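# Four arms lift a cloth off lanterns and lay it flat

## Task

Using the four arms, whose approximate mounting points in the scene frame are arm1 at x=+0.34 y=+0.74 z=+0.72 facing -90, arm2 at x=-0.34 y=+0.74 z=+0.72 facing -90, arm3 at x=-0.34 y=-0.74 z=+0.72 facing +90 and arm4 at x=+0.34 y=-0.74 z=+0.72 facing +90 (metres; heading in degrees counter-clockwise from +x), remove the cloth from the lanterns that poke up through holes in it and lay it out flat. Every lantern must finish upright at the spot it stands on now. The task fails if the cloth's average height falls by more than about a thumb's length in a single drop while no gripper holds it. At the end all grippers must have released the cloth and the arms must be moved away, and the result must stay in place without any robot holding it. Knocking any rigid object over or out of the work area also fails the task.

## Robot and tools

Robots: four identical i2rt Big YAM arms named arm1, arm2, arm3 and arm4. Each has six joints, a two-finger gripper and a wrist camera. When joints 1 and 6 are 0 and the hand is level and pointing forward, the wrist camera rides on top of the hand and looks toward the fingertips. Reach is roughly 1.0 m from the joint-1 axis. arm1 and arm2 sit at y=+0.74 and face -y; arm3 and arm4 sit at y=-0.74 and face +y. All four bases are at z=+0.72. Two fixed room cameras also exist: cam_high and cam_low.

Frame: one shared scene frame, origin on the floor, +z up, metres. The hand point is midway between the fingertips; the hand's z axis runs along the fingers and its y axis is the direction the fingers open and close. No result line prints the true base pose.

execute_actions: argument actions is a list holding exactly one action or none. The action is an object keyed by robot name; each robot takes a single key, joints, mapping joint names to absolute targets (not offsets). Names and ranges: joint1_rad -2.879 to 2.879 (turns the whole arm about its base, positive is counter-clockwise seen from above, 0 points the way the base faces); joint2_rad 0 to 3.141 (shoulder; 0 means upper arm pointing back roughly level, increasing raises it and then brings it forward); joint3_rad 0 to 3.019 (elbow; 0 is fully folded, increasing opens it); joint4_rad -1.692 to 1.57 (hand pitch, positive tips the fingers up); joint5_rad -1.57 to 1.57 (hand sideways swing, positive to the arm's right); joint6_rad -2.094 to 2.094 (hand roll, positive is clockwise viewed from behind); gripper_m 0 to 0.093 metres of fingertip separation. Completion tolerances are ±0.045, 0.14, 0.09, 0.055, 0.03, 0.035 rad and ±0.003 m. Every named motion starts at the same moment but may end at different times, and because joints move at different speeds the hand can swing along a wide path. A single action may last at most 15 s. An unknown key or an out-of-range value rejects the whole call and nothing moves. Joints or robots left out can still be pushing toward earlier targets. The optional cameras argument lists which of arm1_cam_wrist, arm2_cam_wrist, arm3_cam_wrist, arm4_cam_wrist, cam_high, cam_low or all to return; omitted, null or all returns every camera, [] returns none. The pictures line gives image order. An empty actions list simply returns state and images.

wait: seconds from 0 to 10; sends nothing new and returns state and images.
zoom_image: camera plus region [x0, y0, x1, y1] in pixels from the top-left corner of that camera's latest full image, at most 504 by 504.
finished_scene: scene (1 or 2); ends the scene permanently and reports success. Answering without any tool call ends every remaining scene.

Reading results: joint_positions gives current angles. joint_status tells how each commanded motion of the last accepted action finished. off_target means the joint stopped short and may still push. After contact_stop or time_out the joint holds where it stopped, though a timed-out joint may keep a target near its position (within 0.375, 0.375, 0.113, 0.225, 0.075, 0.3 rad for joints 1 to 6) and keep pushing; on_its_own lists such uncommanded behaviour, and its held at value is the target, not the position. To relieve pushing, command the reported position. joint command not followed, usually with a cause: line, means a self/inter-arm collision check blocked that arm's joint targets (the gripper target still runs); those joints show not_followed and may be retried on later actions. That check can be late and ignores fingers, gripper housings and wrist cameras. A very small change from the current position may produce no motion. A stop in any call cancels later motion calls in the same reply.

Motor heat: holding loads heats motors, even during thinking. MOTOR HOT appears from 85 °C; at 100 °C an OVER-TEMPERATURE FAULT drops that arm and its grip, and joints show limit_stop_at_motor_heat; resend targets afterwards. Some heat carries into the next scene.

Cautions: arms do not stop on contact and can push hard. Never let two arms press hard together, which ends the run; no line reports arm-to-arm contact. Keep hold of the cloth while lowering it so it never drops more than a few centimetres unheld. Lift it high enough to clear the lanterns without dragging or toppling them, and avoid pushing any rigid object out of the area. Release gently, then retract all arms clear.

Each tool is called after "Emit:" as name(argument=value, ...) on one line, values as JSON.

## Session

Emit:
execute_actions(actions=[], cameras=["cam_low","cam_high"])

Scene clock: 0.00 s.
arm1.joint_positions: joint1_rad=+0.000 joint2_rad=+0.450 joint3_rad=+1.454 joint4_rad=-1.538 joint5_rad=-0.010 joint6_rad=+0.012 gripper_m=+0.094
arm1.joint_status: not commanded
arm1.hand: x=+0.3351 y=+0.6153 z=+1.2969 quat_wxyz=(-0.356, -0.618, -0.609, +0.348) (m; scene frame)
arm2.joint_positions: joint1_rad=+0.000 joint2_rad=+0.436 joint3_rad=+1.481 joint4_rad=-1.519 joint5_rad=+0.010 joint6_rad=-0.015 gripper_m=+0.094
arm2.joint_status: not commanded
arm2.hand: x=-0.3413 y=+0.6144 z=+1.3442 quat_wxyz=(-0.358, -0.608, -0.604, +0.371) (m; scene frame)
arm3.joint_positions: joint1_rad=-0.008 joint2_rad=+0.430 joint3_rad=+1.455 joint4_rad=-1.524 joint5_rad=-0.016 joint6_rad=+0.005 gripper_m=+0.094
arm3.joint_status: not commanded
arm3.hand: x=-0.3398 y=-0.6111 z=+1.2906 quat_wxyz=(-0.353, +0.612, -0.610, -0.359) (m; scene frame)
arm4.joint_positions: joint1_rad=+0.007 joint2_rad=+0.440 joint3_rad=+1.461 joint4_rad=-1.525 joint5_rad=+0.008 joint6_rad=+0.016 gripper_m=+0.095
arm4.joint_status: not commanded
arm4.hand: x=+0.3303 y=-0.6131 z=+1.3090 quat_wxyz=(-0.363, +0.603, -0.617, -0.352) (m; scene frame)
pictures: cam_high, cam_low
Images, in order (width x height): cam_high 672x504, cam_low 672x504.

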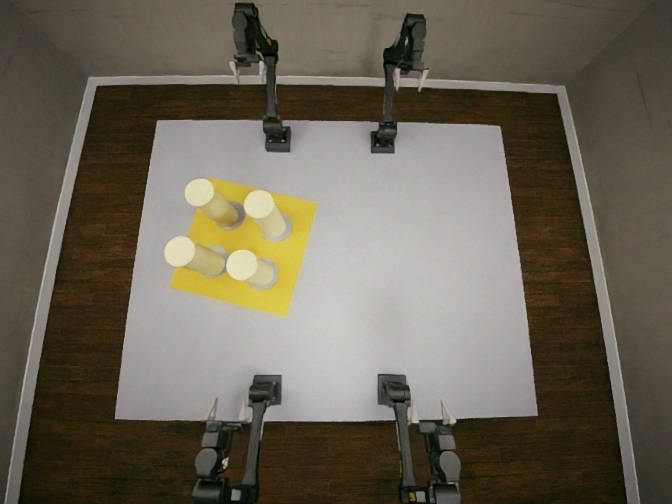

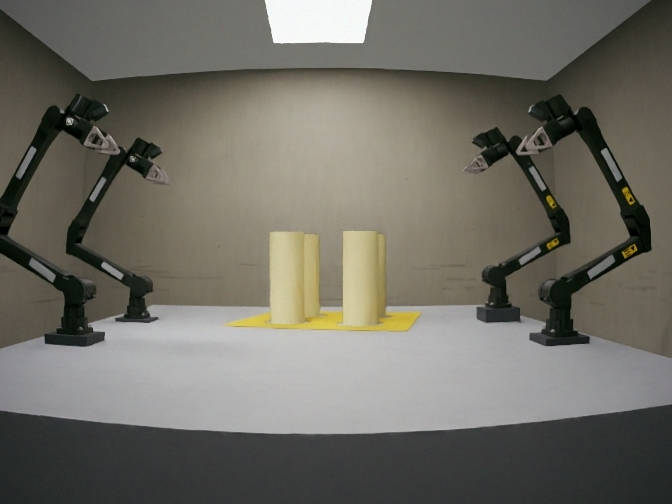

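Emit:
execute_actions(actions=[{"arm1":{"joints":{"joint1_rad":-0.79,"joint2_rad":1.7,"joint3_rad":1.43,"joint4_rad":-1.1,"gripper_m":0.06}},"arm2":{"joints":{"joint1_rad":-0.9,"joint2_rad":1.45,"joint3_rad":1.02,"joint4_rad":-0.8,"gripper_m":0.06}},"arm3":{"joints":{"joint1_rad":0.76,"joint2_rad":2.05,"joint3_rad":2.09,"joint4_rad":-1.1,"gripper_m":0.06}},"arm4":{"joints":{"joint1_rad":0.965,"joint2_rad":1.95,"joint3_rad":1.81,"joint4_rad":-1.1,"gripper_m":0.06}}}], cameras=[])

Emit:
execute_actions(actions=[{"arm1":{"joints":{"joint2_rad":1.97,"joint4_rad":-0.64}},"arm2":{"joints":{"joint2_rad":1.77,"joint4_rad":-0.43}},"arm3":{"joints":{"joint2_rad":2.3,"joint4_rad":-0.92}},"arm4":{"joints":{"joint2_rad":2.17,"joint4_rad":-0.71}}}])

Scene clock: 2.47 s.
arm1.joint_positions: joint1_rad=-0.794 joint2_rad=+1.693 joint3_rad=+1.425 joint4_rad=-1.112 joint5_rad=-0.010 joint6_rad=+0.012 gripper_m=+0.060
arm1.joint_status: all done
arm1.hand: x=-0.0593 y=+0.3566 z=+0.8995 quat_wxyz=(-0.043, -0.925, -0.368, +0.087) (m; scene frame)
arm2.joint_positions: joint1_rad=-0.907 joint2_rad=+1.435 joint3_rad=+1.023 joint4_rad=-0.822 joint5_rad=+0.009 joint6_rad=-0.015 gripper_m=+0.060
arm2.joint_status: all done
arm2.hand: x=-0.7099 y=+0.4552 z=+0.8999 quat_wxyz=(-0.043, -0.933, -0.323, +0.156) (m; scene frame)
arm3.joint_positions: joint1_rad=+0.763 joint2_rad=+2.054 joint3_rad=+2.054 joint4_rad=-1.098 joint5_rad=-0.015 joint6_rad=+0.005 gripper_m=+0.060
arm3.joint_status: all done
arm3.hand: x=-0.8593 y=-0.1969 z=+0.9375 quat_wxyz=(-0.078, +0.896, -0.383, -0.213) (m; scene frame)
arm4.joint_positions: joint1_rad=+0.976 joint2_rad=+1.957 joint3_rad=+1.781 joint4_rad=-1.097 joint5_rad=+0.007 joint6_rad=+0.016 gripper_m=+0.060
arm4.joint_status: all done
arm4.hand: x=-0.2188 y=-0.3497 z=+0.8934 quat_wxyz=(-0.046, +0.942, -0.306, -0.133) (m; scene frame)
pictures: none
No camera images: the call's "cameras" was empty. Leave "cameras" out to get every camera's image.

Scene clock: 3.83 s.
arm1.joint_positions: joint1_rad=-0.794 joint2_rad=+1.995 joint3_rad=+1.425 joint4_rad=-0.661 joint5_rad=-0.010 joint6_rad=+0.012 gripper_m=+0.060
arm1.joint_status: all done
arm1.hand: x=-0.1257 y=+0.2915 z=+0.7538 quat_wxyz=(-0.071, -0.915, -0.365, +0.155) (m; scene frame)
arm2.joint_positions: joint1_rad=-0.907 joint2_rad=+1.773 joint3_rad=+1.023 joint4_rad=-0.453 joint5_rad=+0.009 joint6_rad=-0.015 gripper_m=+0.060
arm2.joint_status: all done
arm2.hand: x=-0.7595 y=+0.4187 z=+0.7672 quat_wxyz=(-0.047, -0.930, -0.322, +0.171) (m; scene frame)
arm3.joint_positions: joint1_rad=+0.763 joint2_rad=+2.306 joint3_rad=+2.066 joint4_rad=-0.931 joint5_rad=-0.015 joint6_rad=+0.005 gripper_m=+0.060
arm3.joint_status: all done
arm3.hand: x=-0.8869 y=-0.1698 z=+0.7706 quat_wxyz=(-0.065, +0.903, -0.386, -0.181) (m; scene frame)
arm4.joint_positions: joint1_rad=+0.976 joint2_rad=+2.184 joint3_rad=+1.786 joint4_rad=-0.723 joint5_rad=+0.007 joint6_rad=+0.016 gripper_m=+0.060
arm4.joint_status: all done
arm4.hand: x=-0.2817 y=-0.3051 z=+0.7697 quat_wxyz=(-0.068, +0.929, -0.302, -0.205) (m; scene frame)
pictures: arm1_cam_wrist, arm2_cam_wrist, arm3_cam_wrist, arm4_cam_wrist, cam_high, cam_low
Images, in order (width x height): arm1_cam_wrist 616x616, arm2_cam_wrist 616x616, arm3_cam_wrist 616x616, arm4_cam_wrist 616x616, cam_high 672x504, cam_low 672x504.

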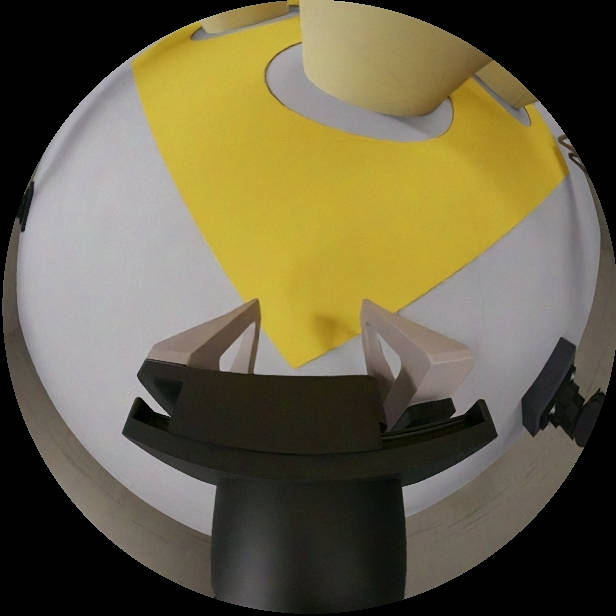

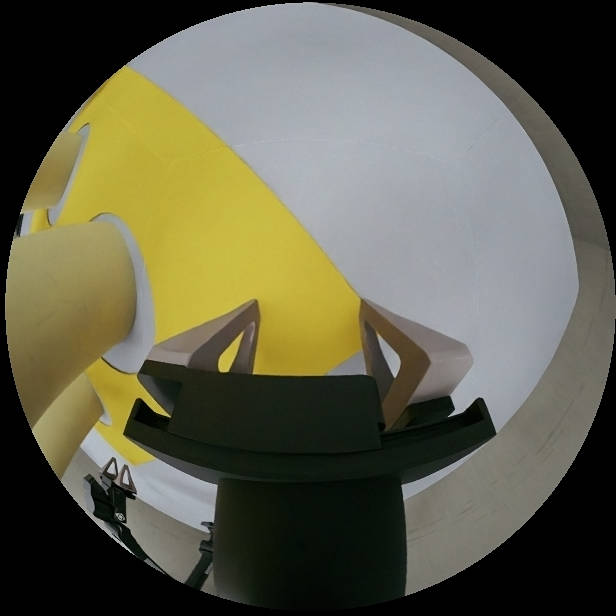

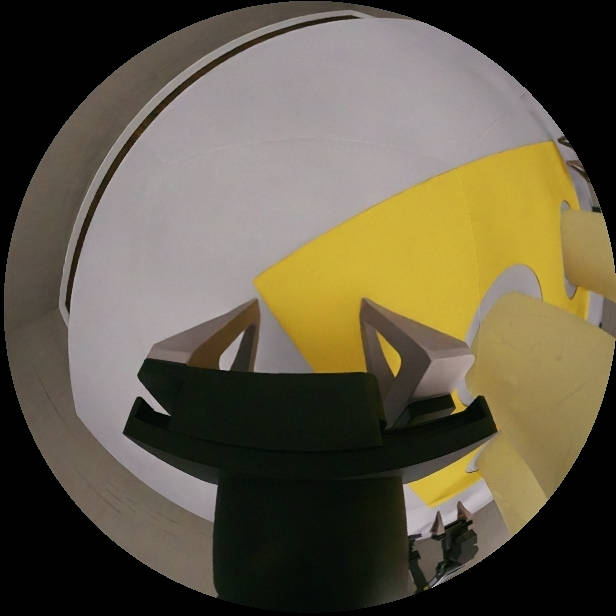

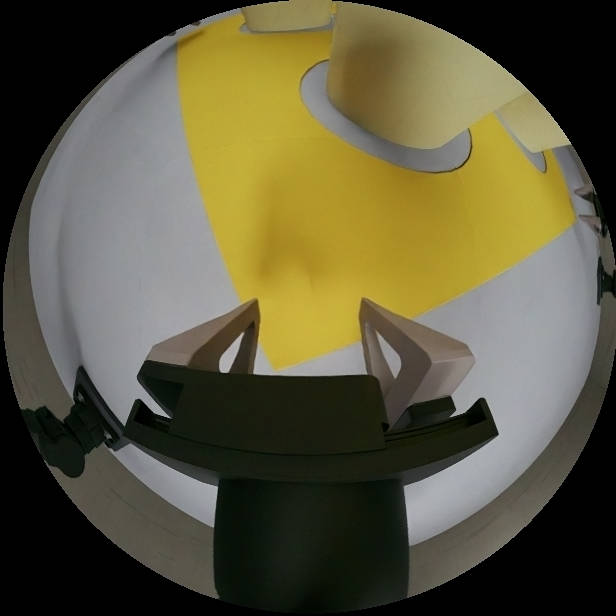

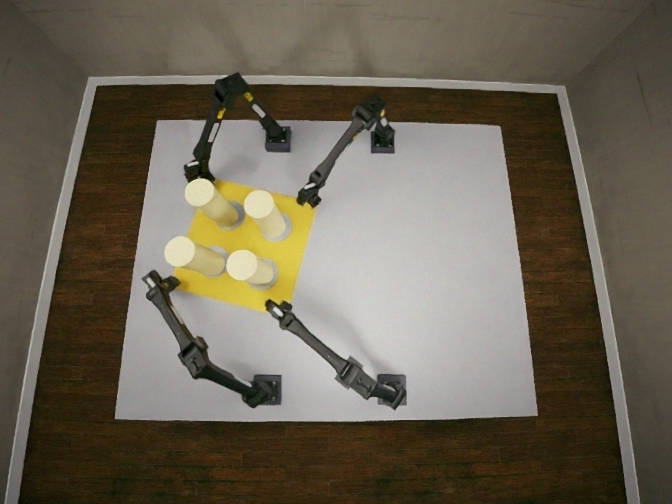

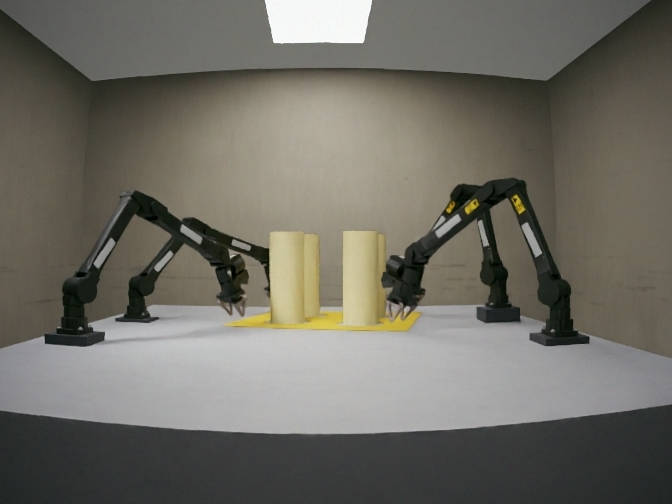

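Emit:
execute_actions(actions=[{"arm1":{"joints":{"joint2_rad":2.12}},"arm2":{"joints":{"joint2_rad":1.89,"joint4_rad":-0.5,"joint3_rad":1.0}},"arm3":{"joints":{"joint1_rad":0.745,"joint2_rad":2.40,"joint3_rad":2.06}},"arm4":{"joints":{"joint2_rad":2.28,"joint3_rad":1.78}}}], cameras=["arm1_cam_wrist","arm2_cam_wrist","arm3_cam_wrist","arm4_cam_wrist"])

Emit:
execute_actions(actions=[{"arm1":{"joints":{"gripper_m":0}},"arm2":{"joints":{"gripper_m":0}},"arm3":{"joints":{"gripper_m":0}},"arm4":{"joints":{"gripper_m":0}}}], cameras=["arm1_cam_wrist","arm2_cam_wrist","arm3_cam_wrist","arm4_cam_wrist"])

Scene clock: 5.20 s.
arm1.joint_positions: joint1_rad=-0.794 joint2_rad=+2.050 joint3_rad=+1.434 joint4_rad=-0.643 joint5_rad=-0.010 joint6_rad=+0.012 gripper_m=+0.060
arm1.joint_status: all done
arm1.hand: x=-0.1264 y=+0.2908 z=+0.7251 quat_wxyz=(-0.066, -0.917, -0.366, +0.142) (m; scene frame)
arm2.joint_positions: joint1_rad=-0.907 joint2_rad=+1.824 joint3_rad=+1.029 joint4_rad=-0.473 joint5_rad=+0.008 joint6_rad=-0.014 gripper_m=+0.060
arm2.joint_status: all done
arm2.hand: x=-0.7519 y=+0.4244 z=+0.7418 quat_wxyz=(-0.038, -0.935, -0.323, +0.140) (m; scene frame)
arm3.joint_positions: joint1_rad=+0.752 joint2_rad=+2.346 joint3_rad=+2.069 joint4_rad=-0.918 joint5_rad=-0.017 joint6_rad=+0.005 gripper_m=+0.060
arm3.joint_status: all done
arm3.hand: x=-0.8809 y=-0.1646 z=+0.7423 quat_wxyz=(-0.060, +0.903, -0.391, -0.169) (m; scene frame)
arm4.joint_positions: joint1_rad=+0.976 joint2_rad=+2.231 joint3_rad=+1.787 joint4_rad=-0.711 joint5_rad=+0.007 joint6_rad=+0.016 gripper_m=+0.060
arm4.joint_status: all done
arm4.hand: x=-0.2795 y=-0.3065 z=+0.7376 quat_wxyz=(-0.063, +0.932, -0.303, -0.189) (m; scene frame)
pictures: arm1_cam_wrist, arm2_cam_wrist, arm3_cam_wrist, arm4_cam_wrist
Images, in order (width x height): arm1_cam_wrist 616x616, arm2_cam_wrist 616x616, arm3_cam_wrist 616x616, arm4_cam_wrist 616x616.

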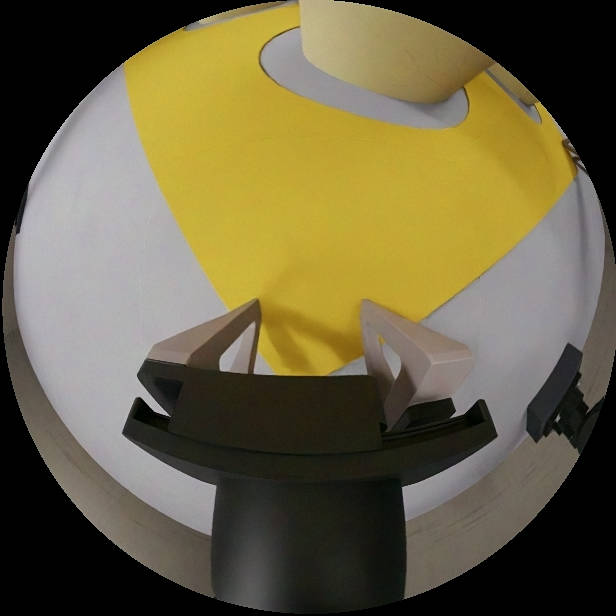

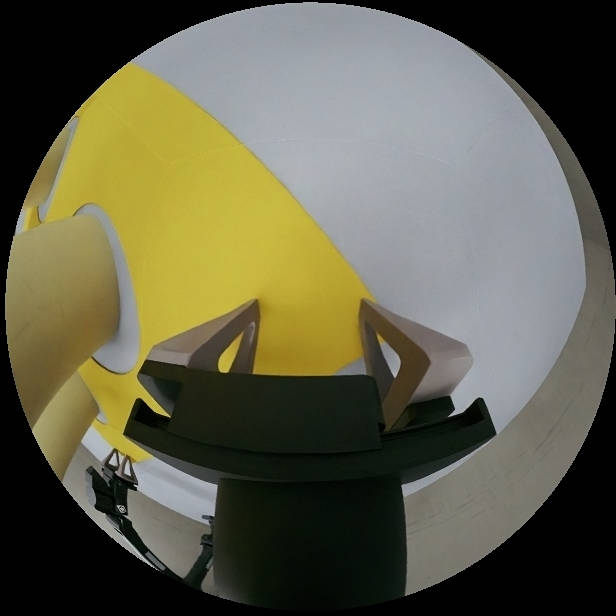

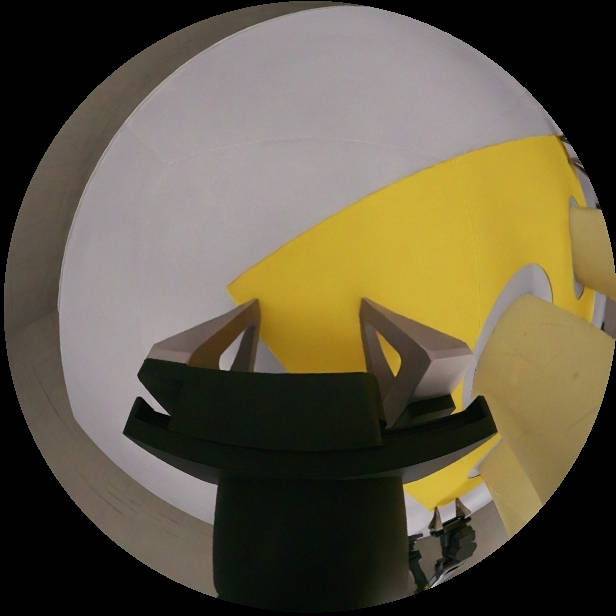

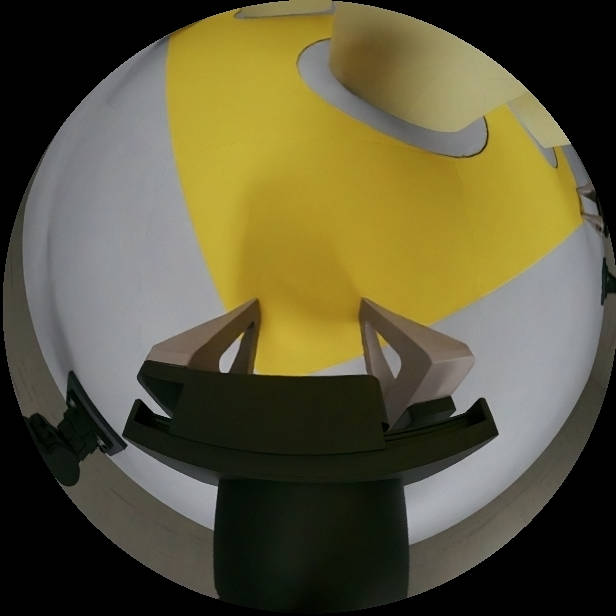

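Scene clock: 5.87 s.
arm1.joint_positions: joint1_rad=-0.794 joint2_rad=+2.050 joint3_rad=+1.434 joint4_rad=-0.637 joint5_rad=-0.005 joint6_rad=+0.012 gripper_m=+0.003
arm1.joint_status: all done
arm1.hand: x=-0.1280 y=+0.2904 z=+0.7255 quat_wxyz=(-0.065, -0.917, -0.365, +0.146) (m; scene frame)
arm2.joint_positions: joint1_rad=-0.891 joint2_rad=+1.824 joint3_rad=+1.029 joint4_rad=-0.473 joint5_rad=+0.001 joint6_rad=-0.014 gripper_m=+0.003
arm2.joint_status: all done
arm2.hand: x=-0.7461 y=+0.4169 z=+0.7418 quat_wxyz=(-0.042, -0.932, -0.331, +0.138) (m; scene frame)
arm3.joint_positions: joint1_rad=+0.746 joint2_rad=+2.346 joint3_rad=+2.069 joint4_rad=-0.917 joint5_rad=-0.012 joint6_rad=+0.005 gripper_m=+0.002
arm3.joint_status: all done
arm3.hand: x=-0.8765 y=-0.1601 z=+0.7424 quat_wxyz=(-0.063, +0.901, -0.395, -0.169) (m; scene frame)
arm4.joint_positions: joint1_rad=+0.973 joint2_rad=+2.231 joint3_rad=+1.787 joint4_rad=-0.708 joint5_rad=+0.009 joint6_rad=+0.016 gripper_m=+0.002
arm4.joint_status: all done
arm4.hand: x=-0.2787 y=-0.3040 z=+0.7380 quat_wxyz=(-0.065, +0.931, -0.304, -0.190) (m; scene frame)
pictures: arm1_cam_wrist, arm2_cam_wrist, arm3_cam_wrist, arm4_cam_wrist
Images, in order (width x height): arm1_cam_wrist 616x616, arm2_cam_wrist 616x616, arm3_cam_wrist 616x616, arm4_cam_wrist 616x616.

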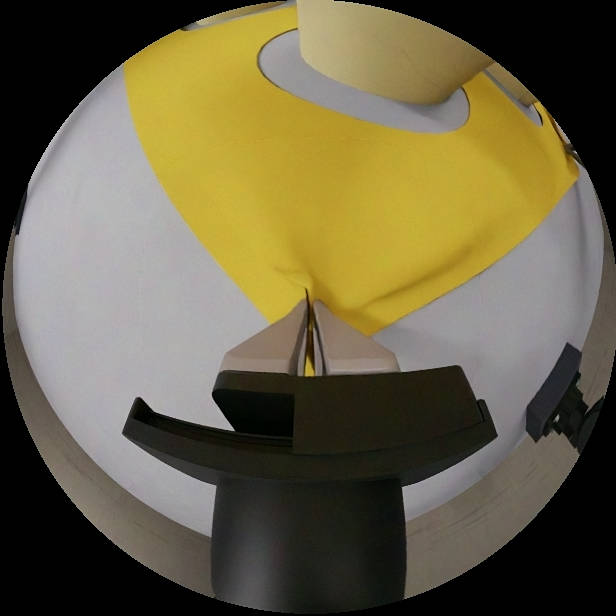

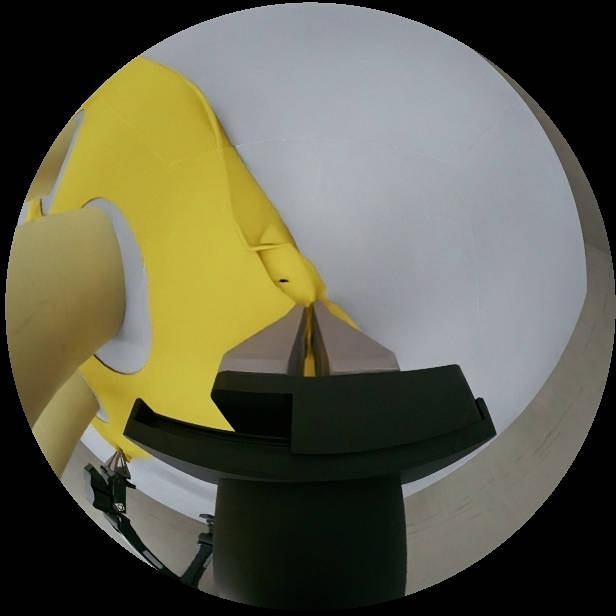

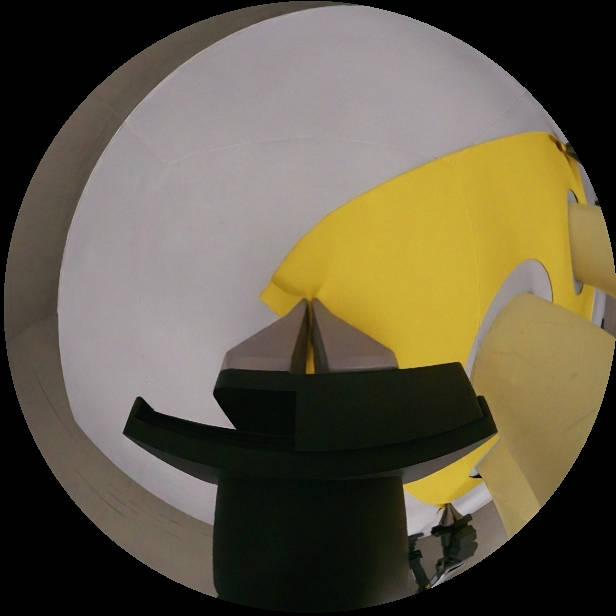

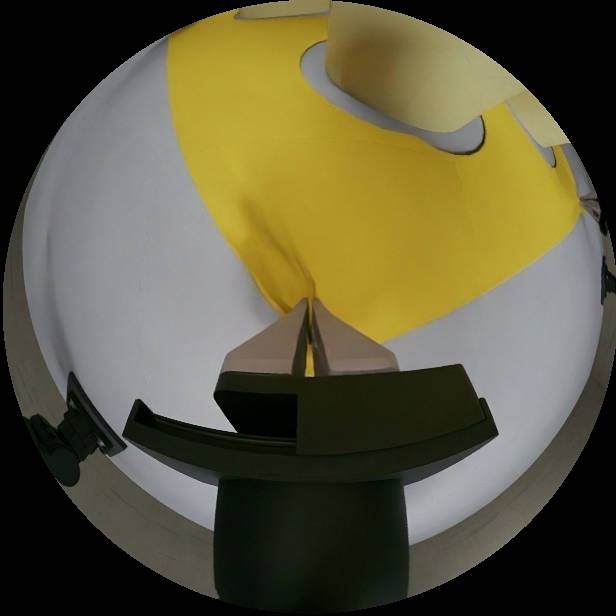

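Emit:
execute_actions(actions=[{"arm1":{"joints":{"joint2_rad":1.80,"joint3_rad":1.47,"joint4_rad":-0.72}},"arm2":{"joints":{"joint1_rad":-0.87,"joint2_rad":1.53,"joint3_rad":1.04,"joint4_rad":-0.63}},"arm3":{"joints":{"joint1_rad":0.73,"joint2_rad":2.15,"joint3_rad":2.09,"joint4_rad":-0.99}},"arm4":{"joints":{"joint2_rad":2.03,"joint3_rad":1.81,"joint4_rad":-0.76}}}], cameras=["cam_high"])

Emit:
execute_actions(actions=[{"arm1":{"joints":{"joint2_rad":1.67,"joint3_rad":1.54,"joint4_rad":-0.78}},"arm2":{"joints":{"joint2_rad":1.36,"joint3_rad":1.11,"joint4_rad":-0.72}},"arm3":{"joints":{"joint2_rad":2.04,"joint3_rad":2.125}},"arm4":{"joints":{"joint2_rad":1.92,"joint3_rad":1.86,"joint4_rad":-0.78}}}], cameras=["cam_high"])

Emit:
execute_actions(actions=[{"arm1":{"joints":{"joint2_rad":1.58,"joint3_rad":1.64,"joint4_rad":-0.81}},"arm2":{"joints":{"joint2_rad":1.21,"joint3_rad":1.2}},"arm3":{"joints":{"joint2_rad":1.965,"joint3_rad":2.225}},"arm4":{"joints":{"joint2_rad":1.83,"joint3_rad":1.94,"joint4_rad":-0.8}}}], cameras=["cam_low","cam_high"])

Scene clock: 7.53 s.
arm1.joint_positions: joint1_rad=-0.794 joint2_rad=+1.783 joint3_rad=+1.443 joint4_rad=-0.701 joint5_rad=-0.008 joint6_rad=+0.012 gripper_m=+0.003
arm1.joint_status: all done
arm1.hand: x=-0.1327 y=+0.2859 z=+0.8914 quat_wxyz=(-0.106, -0.896, -0.357, +0.241) (m; scene frame)
arm2.joint_positions: joint1_rad=-0.860 joint2_rad=+1.508 joint3_rad=+1.031 joint4_rad=-0.614 joint5_rad=+0.001 joint6_rad=-0.014 gripper_m=+0.003
arm2.joint_status: all done
arm2.hand: x=-0.7330 y=+0.4051 z=+0.8883 quat_wxyz=(-0.074, -0.911, -0.340, +0.219) (m; scene frame)
arm3.joint_positions: joint1_rad=+0.723 joint2_rad=+2.133 joint3_rad=+2.069 joint4_rad=-0.984 joint5_rad=-0.013 joint6_rad=+0.005 gripper_m=+0.002
arm3.joint_status: all done
arm3.hand: x=-0.8592 y=-0.1520 z=+0.8993 quat_wxyz=(-0.094, +0.882, -0.398, -0.233) (m; scene frame)
arm4.joint_positions: joint1_rad=+0.965 joint2_rad=+2.006 joint3_rad=+1.790 joint4_rad=-0.751 joint5_rad=+0.012 joint6_rad=+0.016 gripper_m=+0.002
arm4.joint_status: all done
arm4.hand: x=-0.2796 y=-0.2962 z=+0.8996 quat_wxyz=(-0.094, +0.908, -0.302, -0.275) (m; scene frame)
pictures: cam_high
Images, in order (width x height): cam_high 672x504.

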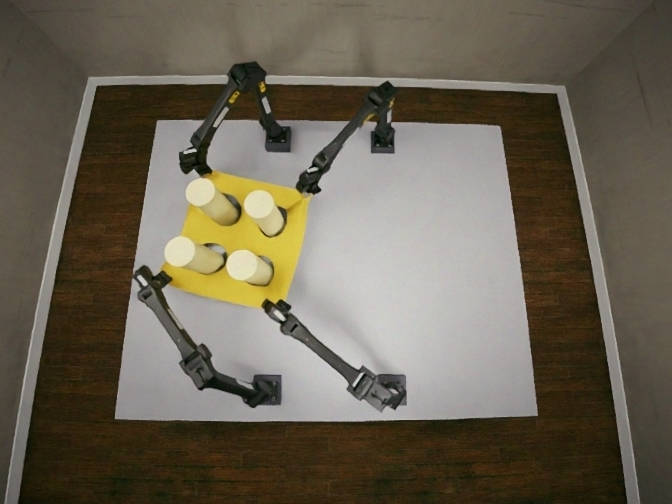

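Scene clock: 8.73 s.
arm1.joint_positions: joint1_rad=-0.794 joint2_rad=+1.686 joint3_rad=+1.491 joint4_rad=-0.761 joint5_rad=-0.008 joint6_rad=+0.012 gripper_m=+0.003
arm1.joint_status: all done
arm1.hand: x=-0.1306 y=+0.2883 z=+0.9683 quat_wxyz=(-0.121, -0.885, -0.353, +0.279) (m; scene frame)
arm2.joint_positions: joint1_rad=-0.860 joint2_rad=+1.344 joint3_rad=+1.067 joint4_rad=-0.703 joint5_rad=+0.001 joint6_rad=-0.014 gripper_m=+0.003
arm2.joint_status: all done
arm2.hand: x=-0.7247 y=+0.4113 z=+0.9749 quat_wxyz=(-0.092, -0.898, -0.335, +0.270) (m; scene frame)
arm3.joint_positions: joint1_rad=+0.723 joint2_rad=+2.031 joint3_rad=+2.081 joint4_rad=-0.986 joint5_rad=-0.013 joint6_rad=+0.005 gripper_m=+0.002
arm3.joint_status: all done
arm3.hand: x=-0.8551 y=-0.1559 z=+0.9828 quat_wxyz=(-0.116, +0.868, -0.391, -0.282) (m; scene frame)
arm4.joint_positions: joint1_rad=+0.965 joint2_rad=+1.924 joint3_rad=+1.820 joint4_rad=-0.769 joint5_rad=+0.012 joint6_rad=+0.016 gripper_m=+0.002
arm4.joint_status: all done
arm4.hand: x=-0.2795 y=-0.2965 z=+0.9727 quat_wxyz=(-0.107, +0.894, -0.297, -0.317) (m; scene frame)
pictures: cam_high
Images, in order (width x height): cam_high 672x504.

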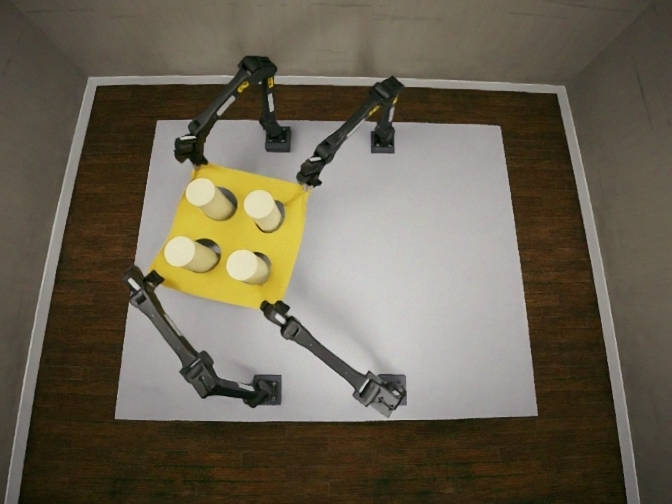

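Scene clock: 10.00 s.
arm1.joint_positions: joint1_rad=-0.794 joint2_rad=+1.589 joint3_rad=+1.589 joint4_rad=-0.793 joint5_rad=-0.008 joint6_rad=+0.012 gripper_m=+0.003
arm1.joint_status: all done
arm1.hand: x=-0.1320 y=+0.2875 z=+1.0774 quat_wxyz=(-0.150, -0.859, -0.343, +0.350) (m; scene frame)
arm2.joint_positions: joint1_rad=-0.860 joint2_rad=+1.193 joint3_rad=+1.157 joint4_rad=-0.707 joint5_rad=+0.001 joint6_rad=-0.014 gripper_m=+0.003
arm2.joint_status: all done
arm2.hand: x=-0.7259 y=+0.4091 z=+1.0966 quat_wxyz=(-0.129, -0.860, -0.322, +0.375) (m; scene frame)
arm3.joint_positions: joint1_rad=+0.723 joint2_rad=+1.952 joint3_rad=+2.183 joint4_rad=-0.989 joint5_rad=-0.013 joint6_rad=+0.005 gripper_m=+0.002
arm3.joint_status: all done
arm3.hand: x=-0.8544 y=-0.1556 z=+1.0971 quat_wxyz=(-0.150, +0.840, -0.378, -0.359) (m; scene frame)
arm4.joint_positions: joint1_rad=+0.965 joint2_rad=+1.824 joint3_rad=+1.903 joint4_rad=-0.790 joint5_rad=+0.012 joint6_rad=+0.016 gripper_m=+0.002
arm4.joint_status: all done
arm4.hand: x=-0.2771 y=-0.2987 z=+1.0882 quat_wxyz=(-0.129, +0.865, -0.288, -0.389) (m; scene frame)
pictures: cam_high, cam_low
Images, in order (width x height): cam_high 672x504, cam_low 672x504.

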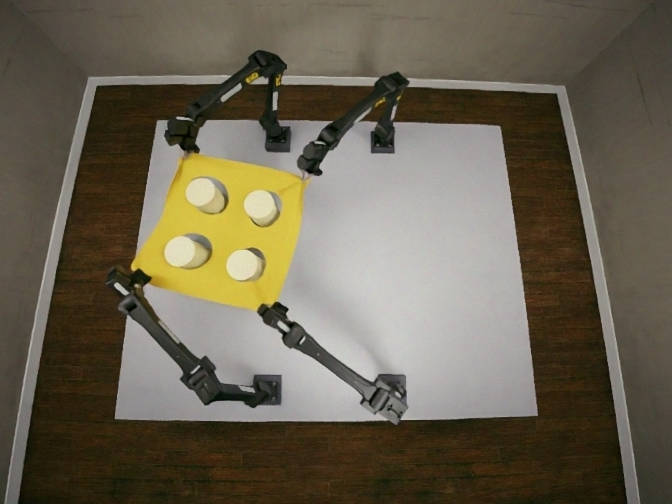

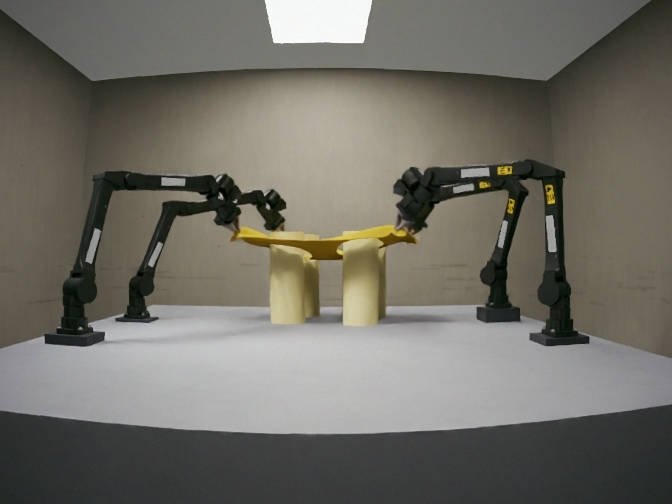

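Emit:
execute_actions(actions=[{"arm1":{"joints":{"joint2_rad":1.55,"joint3_rad":2.04,"joint4_rad":-0.9}},"arm2":{"joints":{"joint2_rad":1.17,"joint3_rad":1.59,"joint4_rad":-0.81}},"arm3":{"joints":{"joint3_rad":2.6}},"arm4":{"joints":{"joint3_rad":2.33,"joint4_rad":-0.87}}}], cameras=["cam_low"])

Emit:
execute_actions(actions=[{"arm1":{"joints":{"joint1_rad":-0.39,"joint2_rad":1.29,"joint3_rad":1.74}},"arm2":{"joints":{"joint1_rad":-0.34,"joint2_rad":0.74,"joint3_rad":1.25}},"arm3":{"joints":{"joint1_rad":0.45,"joint2_rad":1.65,"joint3_rad":2.2}},"arm4":{"joints":{"joint1_rad":0.81,"joint2_rad":1.33,"joint3_rad":1.78}}}], cameras=[])

Emit:
execute_actions(actions=[{"arm1":{"joints":{"joint1_rad":-0.02,"joint2_rad":1.18,"joint3_rad":1.64}},"arm2":{"joints":{"joint1_rad":0.26,"joint2_rad":0.71,"joint3_rad":1.23}},"arm3":{"joints":{"joint1_rad":0.15,"joint2_rad":1.5,"joint3_rad":2.04}},"arm4":{"joints":{"joint1_rad":0.5,"joint2_rad":1.01,"joint3_rad":1.48}}}], cameras=["cam_high"])

Emit:
execute_actions(actions=[{"arm1":{"joints":{"joint1_rad":0.37,"joint2_rad":1.27,"joint3_rad":1.72}},"arm2":{"joints":{"joint1_rad":0.72,"joint2_rad":0.95,"joint3_rad":1.38}},"arm3":{"joints":{"joint1_rad":-0.17,"joint2_rad":1.5,"joint3_rad":2.0}},"arm4":{"joints":{"joint1_rad":0.04,"joint2_rad":0.87,"joint3_rad":1.36}}}], cameras=[])

Emit:
execute_actions(actions=[{"arm1":{"joints":{"joint1_rad":0.67,"joint2_rad":1.5,"joint3_rad":1.8}},"arm2":{"joints":{"joint1_rad":0.98,"joint2_rad":1.34,"joint3_rad":1.58}},"arm3":{"joints":{"joint1_rad":-0.47,"joint2_rad":1.67,"joint3_rad":2.05}},"arm4":{"joints":{"joint1_rad":-0.44,"joint2_rad":0.97,"joint3_rad":1.27}}}], cameras=[])

Emit:
execute_actions(actions=[{"arm1":{"joints":{"joint6_rad":0.8,"joint2_rad":1.66,"joint3_rad":1.45,"joint4_rad":-0.72}},"arm2":{"joints":{"joint6_rad":1.0,"joint2_rad":1.55,"joint3_rad":1.26,"joint4_rad":-0.72}},"arm3":{"joints":{"joint6_rad":-0.6,"joint2_rad":1.77,"joint3_rad":1.6,"joint4_rad":-0.78}},"arm4":{"joints":{"joint6_rad":-0.7,"joint2_rad":1.1,"joint3_rad":0.9,"joint4_rad":-0.67}}}], cameras=[])

Emit:
execute_actions(actions=[{"arm1":{"joints":{"joint1_rad":0.70,"joint6_rad":1.55,"joint2_rad":1.99,"joint4_rad":-0.62}},"arm2":{"joints":{"joint1_rad":1.025,"joint6_rad":1.95,"joint2_rad":1.92,"joint4_rad":-0.74}},"arm3":{"joints":{"joint1_rad":-0.45,"joint6_rad":-1.1,"joint2_rad":2.03,"joint4_rad":-0.84}},"arm4":{"joints":{"joint1_rad":-0.46,"joint6_rad":-1.3,"joint2_rad":1.6}}}], cameras=["cam_low","cam_high"])

Scene clock: 12.07 s.
arm1.joint_positions: joint1_rad=-0.794 joint2_rad=+1.560 joint3_rad=+1.991 joint4_rad=-0.885 joint5_rad=-0.007 joint6_rad=+0.012 gripper_m=+0.003
arm1.joint_status: all done
arm1.hand: x=-0.1340 y=+0.2870 z=+1.3064 quat_wxyz=(-0.206, -0.787, -0.314, +0.490) (m; scene frame)
arm2.joint_positions: joint1_rad=-0.860 joint2_rad=+1.150 joint3_rad=+1.549 joint4_rad=-0.798 joint5_rad=+0.001 joint6_rad=-0.014 gripper_m=+0.003
arm2.joint_status: all done
arm2.hand: x=-0.7268 y=+0.4060 z=+1.3259 quat_wxyz=(-0.180, -0.784, -0.294, +0.517) (m; scene frame)
arm3.joint_positions: joint1_rad=+0.723 joint2_rad=+1.946 joint3_rad=+2.570 joint4_rad=-0.993 joint5_rad=-0.013 joint6_rad=+0.005 gripper_m=+0.002
arm3.joint_status: all done
arm3.hand: x=-0.8468 y=-0.1621 z=+1.3147 quat_wxyz=(-0.220, +0.756, -0.340, -0.514) (m; scene frame)
arm4.joint_positions: joint1_rad=+0.965 joint2_rad=+1.822 joint3_rad=+2.296 joint4_rad=-0.863 joint5_rad=+0.012 joint6_rad=+0.016 gripper_m=+0.002
arm4.joint_status: all done
arm4.hand: x=-0.2798 y=-0.2976 z=+1.3002 quat_wxyz=(-0.170, +0.792, -0.264, -0.524) (m; scene frame)
pictures: cam_low
Images, in order (width x height): cam_low 672x504.

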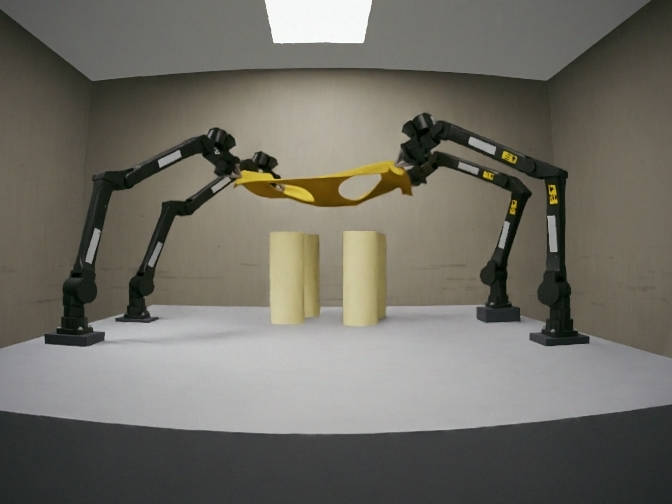

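Scene clock: 13.70 s.
arm1.joint_positions: joint1_rad=-0.400 joint2_rad=+1.294 joint3_rad=+1.745 joint4_rad=-0.889 joint5_rad=-0.002 joint6_rad=+0.012 gripper_m=+0.003
arm1.joint_status: all done
arm1.hand: x=+0.1170 y=+0.2373 z=+1.3202 quat_wxyz=(-0.300, -0.707, -0.459, +0.447) (m; scene frame)
arm2.joint_positions: joint1_rad=-0.339 joint2_rad=+0.739 joint3_rad=+1.263 joint4_rad=-0.798 joint5_rad=+0.002 joint6_rad=-0.014 gripper_m=+0.003
arm2.joint_status: all done
arm2.hand: x=-0.4604 y=+0.3990 z=+1.3304 quat_wxyz=(-0.338, -0.654, -0.463, +0.493) (m; scene frame)
arm3.joint_positions: joint1_rad=+0.448 joint2_rad=+1.632 joint3_rad=+2.201 joint4_rad=-0.994 joint5_rad=-0.011 joint6_rad=+0.005 gripper_m=+0.002
arm3.joint_status: all done
arm3.hand: x=-0.6268 y=-0.1388 z=+1.3322 quat_wxyz=(-0.279, +0.716, -0.448, -0.457) (m; scene frame)
arm4.joint_positions: joint1_rad=+0.797 joint2_rad=+1.337 joint3_rad=+1.772 joint4_rad=-0.868 joint5_rad=+0.012 joint6_rad=+0.016 gripper_m=+0.002
arm4.joint_status: all done
arm4.hand: x=-0.0719 y=-0.3297 z=+1.3139 quat_wxyz=(-0.208, +0.778, -0.334, -0.490) (m; scene frame)
pictures: none
No camera images: the call's "cameras" was empty. Leave "cameras" out to get every camera's image.

Scene clock: 15.07 s.
arm1.joint_positions: joint1_rad=-0.040 joint2_rad=+1.198 joint3_rad=+1.640 joint4_rad=-0.892 joint5_rad=+0.000 joint6_rad=+0.012 gripper_m=+0.003
arm1.joint_status: all done
arm1.hand: x=+0.3107 y=+0.2290 z=+1.3089 quat_wxyz=(-0.371, -0.615, -0.580, +0.383) (m; scene frame)
arm2.joint_positions: joint1_rad=+0.258 joint2_rad=+0.725 joint3_rad=+1.243 joint4_rad=-0.798 joint5_rad=+0.006 joint6_rad=-0.014 gripper_m=+0.003
arm2.joint_status: all done
arm2.hand: x=-0.2534 y=+0.3909 z=+1.3248 quat_wxyz=(-0.468, -0.492, -0.634, +0.369) (m; scene frame)
arm3.joint_positions: joint1_rad=+0.141 joint2_rad=+1.501 joint3_rad=+2.037 joint4_rad=-0.994 joint5_rad=-0.012 joint6_rad=+0.005 gripper_m=+0.002
arm3.joint_status: all done
arm3.hand: x=-0.4278 y=-0.1252 z=+1.3234 quat_wxyz=(-0.338, +0.646, -0.557, -0.398) (m; scene frame)
arm4.joint_positions: joint1_rad=+0.497 joint2_rad=+1.010 joint3_rad=+1.477 joint4_rad=-0.868 joint5_rad=+0.011 joint6_rad=+0.016 gripper_m=+0.002
arm4.joint_status: all done
arm4.hand: x=+0.1234 y=-0.3403 z=+1.3074 quat_wxyz=(-0.287, +0.712, -0.440, -0.465) (m; scene frame)
pictures: cam_high
Images, in order (width x height): cam_high 672x504.

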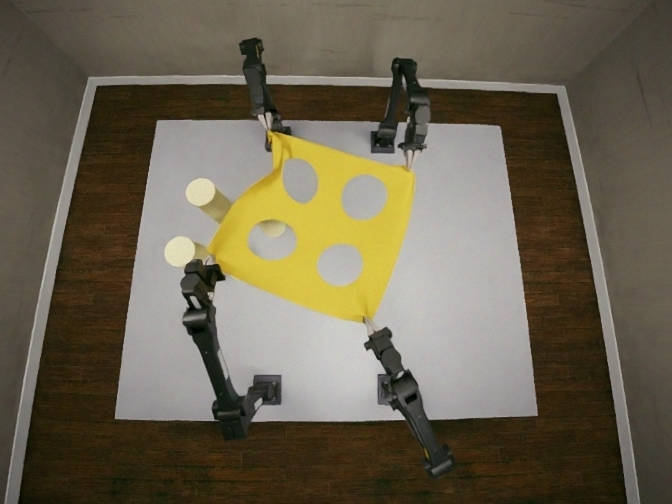

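Scene clock: 16.27 s.
arm1.joint_positions: joint1_rad=+0.350 joint2_rad=+1.275 joint3_rad=+1.655 joint4_rad=-0.892 joint5_rad=+0.003 joint6_rad=+0.013 gripper_m=+0.003
arm1.joint_status: all done
arm1.hand: x=+0.5176 y=+0.2281 z=+1.2787 quat_wxyz=(-0.415, -0.501, -0.701, +0.291) (m; scene frame)
arm2.joint_positions: joint1_rad=+0.726 joint2_rad=+0.971 joint3_rad=+1.327 joint4_rad=-0.798 joint5_rad=+0.007 joint6_rad=-0.014 gripper_m=+0.003
arm2.joint_status: all done
arm2.hand: x=-0.0474 y=+0.3962 z=+1.2816 quat_wxyz=(-0.483, -0.351, -0.771, +0.222) (m; scene frame)
arm3.joint_positions: joint1_rad=-0.182 joint2_rad=+1.500 joint3_rad=+1.995 joint4_rad=-0.994 joint5_rad=-0.011 joint6_rad=+0.005 gripper_m=+0.002
arm3.joint_status: all done
arm3.hand: x=-0.2306 y=-0.1255 z=+1.3014 quat_wxyz=(-0.385, +0.556, -0.661, -0.326) (m; scene frame)
arm4.joint_positions: joint1_rad=+0.048 joint2_rad=+0.874 joint3_rad=+1.351 joint4_rad=-0.868 joint5_rad=+0.008 joint6_rad=+0.016 gripper_m=+0.002
arm4.joint_status: all done
arm4.hand: x=+0.3170 y=-0.3392 z=+1.2932 quat_wxyz=(-0.389, +0.594, -0.583, -0.394) (m; scene frame)
pictures: none
No camera images: the call's "cameras" was empty. Leave "cameras" out to get every camera's image.

Scene clock: 17.67 s.
arm1.joint_positions: joint1_rad=+0.650 joint2_rad=+1.516 joint3_rad=+1.760 joint4_rad=-0.902 joint5_rad=+0.006 joint6_rad=+0.015 gripper_m=+0.003
arm1.joint_status: all done
arm1.hand: x=+0.7140 y=+0.2335 z=+1.1993 quat_wxyz=(-0.396, -0.408, -0.798, +0.198) (m; scene frame)
arm2.joint_positions: joint1_rad=+0.985 joint2_rad=+1.360 joint3_rad=+1.549 joint4_rad=-0.798 joint5_rad=+0.010 joint6_rad=-0.014 gripper_m=+0.003
arm2.joint_status: all done
arm2.hand: x=+0.1459 y=+0.4025 z=+1.2198 quat_wxyz=(-0.440, -0.261, -0.848, +0.137) (m; scene frame)
arm3.joint_positions: joint1_rad=-0.478 joint2_rad=+1.680 joint3_rad=+2.021 joint4_rad=-0.994 joint5_rad=-0.014 joint6_rad=+0.005 gripper_m=+0.002
arm3.joint_status: all done
arm3.hand: x=-0.0261 y=-0.1215 z=+1.2039 quat_wxyz=(-0.373, +0.471, -0.765, -0.230) (m; scene frame)
arm4.joint_positions: joint1_rad=-0.429 joint2_rad=+0.993 joint3_rad=+1.257 joint4_rad=-0.868 joint5_rad=-0.001 joint6_rad=+0.016 gripper_m=+0.002
arm4.joint_status: all done
arm4.hand: x=+0.5201 y=-0.3375 z=+1.1947 quat_wxyz=(-0.395, +0.470, -0.751, -0.246) (m; scene frame)
pictures: none
No camera images: the call's "cameras" was empty. Leave "cameras" out to get every camera's image.

Scene clock: 19.53 s.
arm1.joint_positions: joint1_rad=+0.650 joint2_rad=+1.689 joint3_rad=+1.424 joint4_rad=-0.756 joint5_rad=+0.006 joint6_rad=+0.798 gripper_m=+0.003
arm1.joint_status: all done
arm1.hand: x=+0.7121 y=+0.2350 z=+0.9337 quat_wxyz=(-0.272, -0.731, -0.625, +0.022) (m; scene frame)
arm2.joint_positions: joint1_rad=+0.977 joint2_rad=+1.558 joint3_rad=+1.261 joint4_rad=-0.708 joint5_rad=+0.014 joint6_rad=+0.998 gripper_m=+0.003
arm2.joint_status: all done
arm2.hand: x=+0.1413 y=+0.4039 z=+0.9639 quat_wxyz=(-0.272, -0.693, -0.666, -0.054) (m; scene frame)
arm3.joint_positions: joint1_rad=-0.478 joint2_rad=+1.780 joint3_rad=+1.580 joint4_rad=-0.787 joint5_rad=-0.014 joint6_rad=-0.586 gripper_m=+0.002
arm3.joint_status: all done
arm3.hand: x=-0.0287 y=-0.1338 z=+0.9318 quat_wxyz=(-0.273, +0.718, -0.637, -0.072) (m; scene frame)
arm4.joint_positions: joint1_rad=-0.429 joint2_rad=+1.120 joint3_rad=+0.889 joint4_rad=-0.675 joint5_rad=-0.001 joint6_rad=-0.689 gripper_m=+0.002
arm4.joint_status: all done
arm4.hand: x=+0.5224 y=-0.3403 z=+0.9696 quat_wxyz=(-0.320, +0.746, -0.580, -0.064) (m; scene frame)
pictures: none
No camera images: the call's "cameras" was empty. Leave "cameras" out to get every camera's image.

Scene clock: 21.33 s.
arm1.joint_positions: joint1_rad=+0.659 joint2_rad=+2.023 joint3_rad=+1.424 joint4_rad=-0.660 joint5_rad=+0.006 joint6_rad=+1.536 gripper_m=+0.003
arm1.joint_status: all done
arm1.hand: x=+0.7218 y=+0.2310 z=+0.7369 quat_wxyz=(-0.151, -0.930, -0.332, -0.044) (m; scene frame)
arm2.joint_positions: joint1_rad=+1.016 joint2_rad=+1.917 joint3_rad=+1.268 joint4_rad=-0.708 joint5_rad=+0.016 joint6_rad=+1.937 gripper_m=+0.003
arm2.joint_status: all done
arm2.hand: x=+0.1445 y=+0.4311 z=+0.7661 quat_wxyz=(-0.082, -0.945, -0.310, -0.066) (m; scene frame)
arm3.joint_positions: joint1_rad=-0.458 joint2_rad=+2.034 joint3_rad=+1.585 joint4_rad=-0.826 joint5_rad=-0.014 joint6_rad=-1.088 gripper_m=+0.002
arm3.joint_status: all done
arm3.hand: x=-0.0438 y=-0.1389 z=+0.7638 quat_wxyz=(-0.142, +0.884, -0.446, -0.003) (m; scene frame)
arm4.joint_positions: joint1_rad=-0.439 joint2_rad=+1.600 joint3_rad=+0.889 joint4_rad=-0.666 joint5_rad=-0.003 joint6_rad=-1.292 gripper_m=+0.002
arm4.joint_status: all done
arm4.hand: x=+0.5271 y=-0.3470 z=+0.7664 quat_wxyz=(-0.096, +0.929, -0.357, +0.014) (m; scene frame)
pictures: cam_high, cam_low
Images, in order (width x height): cam_high 672x504, cam_low 672x504.

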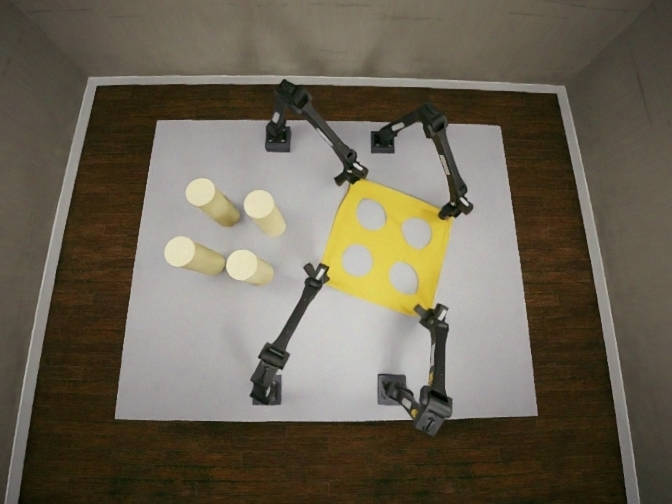

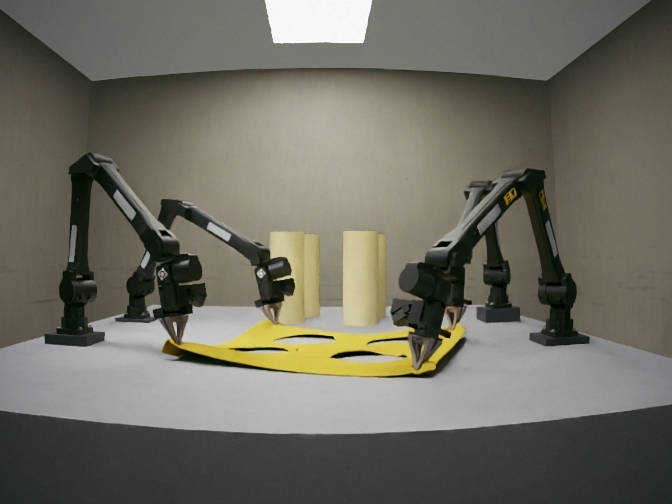

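Emit:
execute_actions(actions=[{"arm1":{"joints":{"gripper_m":0.07}},"arm2":{"joints":{"gripper_m":0.07}},"arm3":{"joints":{"gripper_m":0.07}},"arm4":{"joints":{"gripper_m":0.07}}}], cameras=[])

Emit:
execute_actions(actions=[{"arm1":{"joints":{"joint2_rad":1.5}},"arm2":{"joints":{"joint2_rad":1.4}},"arm3":{"joints":{"joint1_rad":-0.5,"joint2_rad":1.5}},"arm4":{"joints":{"joint2_rad":1.0}}}], cameras=["arm3_cam_wrist","cam_low","cam_high"])

Scene clock: 23.60 s.
arm1.joint_positions: joint1_rad=+0.694 joint2_rad=+2.023 joint3_rad=+1.424 joint4_rad=-0.641 joint5_rad=-0.007 joint6_rad=+1.542 gripper_m=+0.070
arm1.joint_status: all done
arm1.hand: x=+0.7438 y=+0.2427 z=+0.7385 quat_wxyz=(-0.157, -0.923, -0.346, -0.056) (m; scene frame)
arm2.joint_positions: joint1_rad=+1.017 joint2_rad=+1.917 joint3_rad=+1.268 joint4_rad=-0.721 joint5_rad=+0.013 joint6_rad=+1.938 gripper_m=+0.070
arm2.joint_status: all done
arm2.hand: x=+0.1426 y=+0.4337 z=+0.7654 quat_wxyz=(-0.076, -0.945, -0.311, -0.063) (m; scene frame)
arm3.joint_positions: joint1_rad=-0.458 joint2_rad=+2.034 joint3_rad=+1.585 joint4_rad=-0.832 joint5_rad=-0.014 joint6_rad=-1.088 gripper_m=+0.070
arm3.joint_status: all done
arm3.hand: x=-0.0444 y=-0.1402 z=+0.7634 quat_wxyz=(-0.139, +0.884, -0.446, -0.003) (m; scene frame)
arm4.joint_positions: joint1_rad=-0.449 joint2_rad=+1.600 joint3_rad=+0.889 joint4_rad=-0.666 joint5_rad=+0.006 joint6_rad=-1.292 gripper_m=+0.070
arm4.joint_status: all done
arm4.hand: x=+0.5324 y=-0.3496 z=+0.7665 quat_wxyz=(-0.096, +0.927, -0.362, +0.019) (m; scene frame)
pictures: none
No camera images: the call's "cameras" was empty. Leave "cameras" out to get every camera's image.

Scene clock: 25.27 s.
arm1.joint_positions: joint1_rad=+0.694 joint2_rad=+1.488 joint3_rad=+1.424 joint4_rad=-0.634 joint5_rad=-0.007 joint6_rad=+1.543 gripper_m=+0.070
arm1.joint_status: all done
arm1.hand: x=+0.7336 y=+0.2565 z=+1.0758 quat_wxyz=(-0.401, -0.848, -0.319, -0.139) (m; scene frame)
arm2.joint_positions: joint1_rad=+1.017 joint2_rad=+1.381 joint3_rad=+1.263 joint4_rad=-0.723 joint5_rad=+0.012 joint6_rad=+1.938 gripper_m=+0.070
arm2.joint_status: all done
arm2.hand: x=+0.1353 y=+0.4335 z=+1.0606 quat_wxyz=(-0.274, -0.889, -0.289, -0.226) (m; scene frame)
arm3.joint_positions: joint1_rad=-0.503 joint2_rad=+1.498 joint3_rad=+1.591 joint4_rad=-0.836 joint5_rad=-0.014 joint6_rad=-1.088 gripper_m=+0.070
arm3.joint_status: all done
arm3.hand: x=-0.0405 y=-0.1858 z=+1.1090 quat_wxyz=(-0.397, +0.812, -0.428, +0.002) (m; scene frame)
arm4.joint_positions: joint1_rad=-0.449 joint2_rad=+0.986 joint3_rad=+0.889 joint4_rad=-0.666 joint5_rad=+0.006 joint6_rad=-1.292 gripper_m=+0.070
arm4.joint_status: all done
arm4.hand: x=+0.5243 y=-0.3571 z=+1.0268 quat_wxyz=(-0.391, +0.857, -0.333, +0.046) (m; scene frame)
pictures: arm3_cam_wrist, cam_high, cam_low
Images, in order (width x height): arm3_cam_wrist 616x616, cam_high 672x504, cam_low 672x504.

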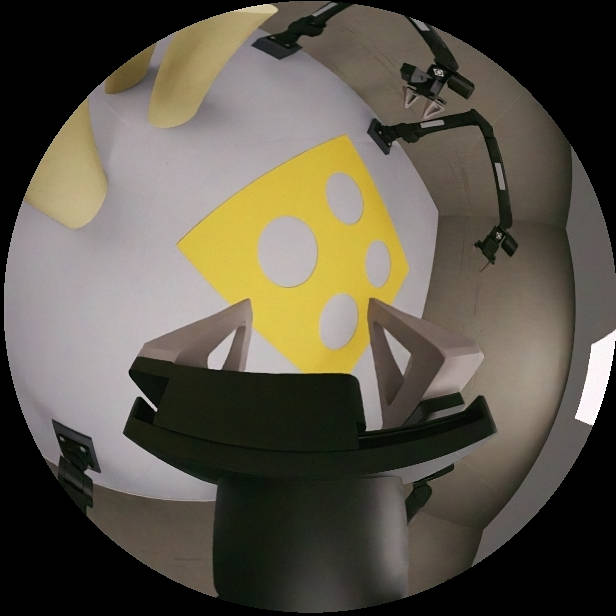

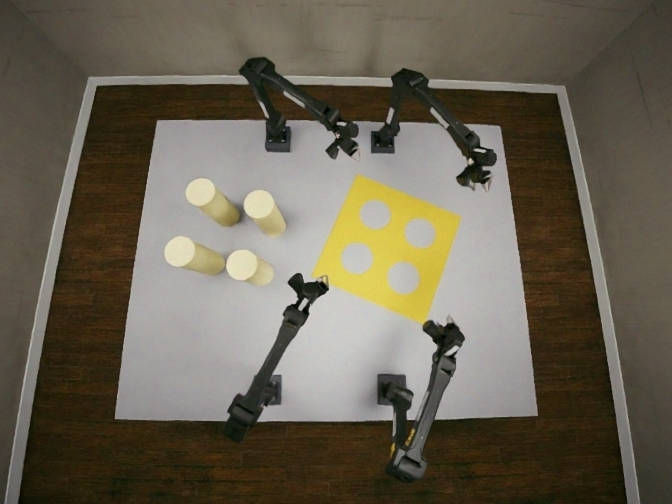

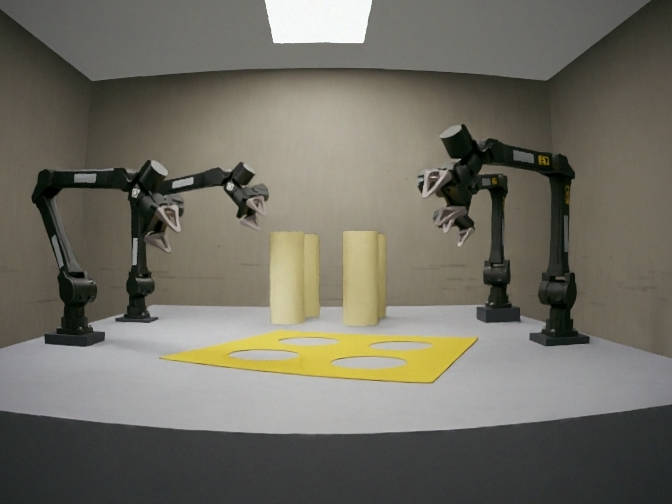

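Emit:
finished_scene(scene=2)

The scene is finished: the task was done.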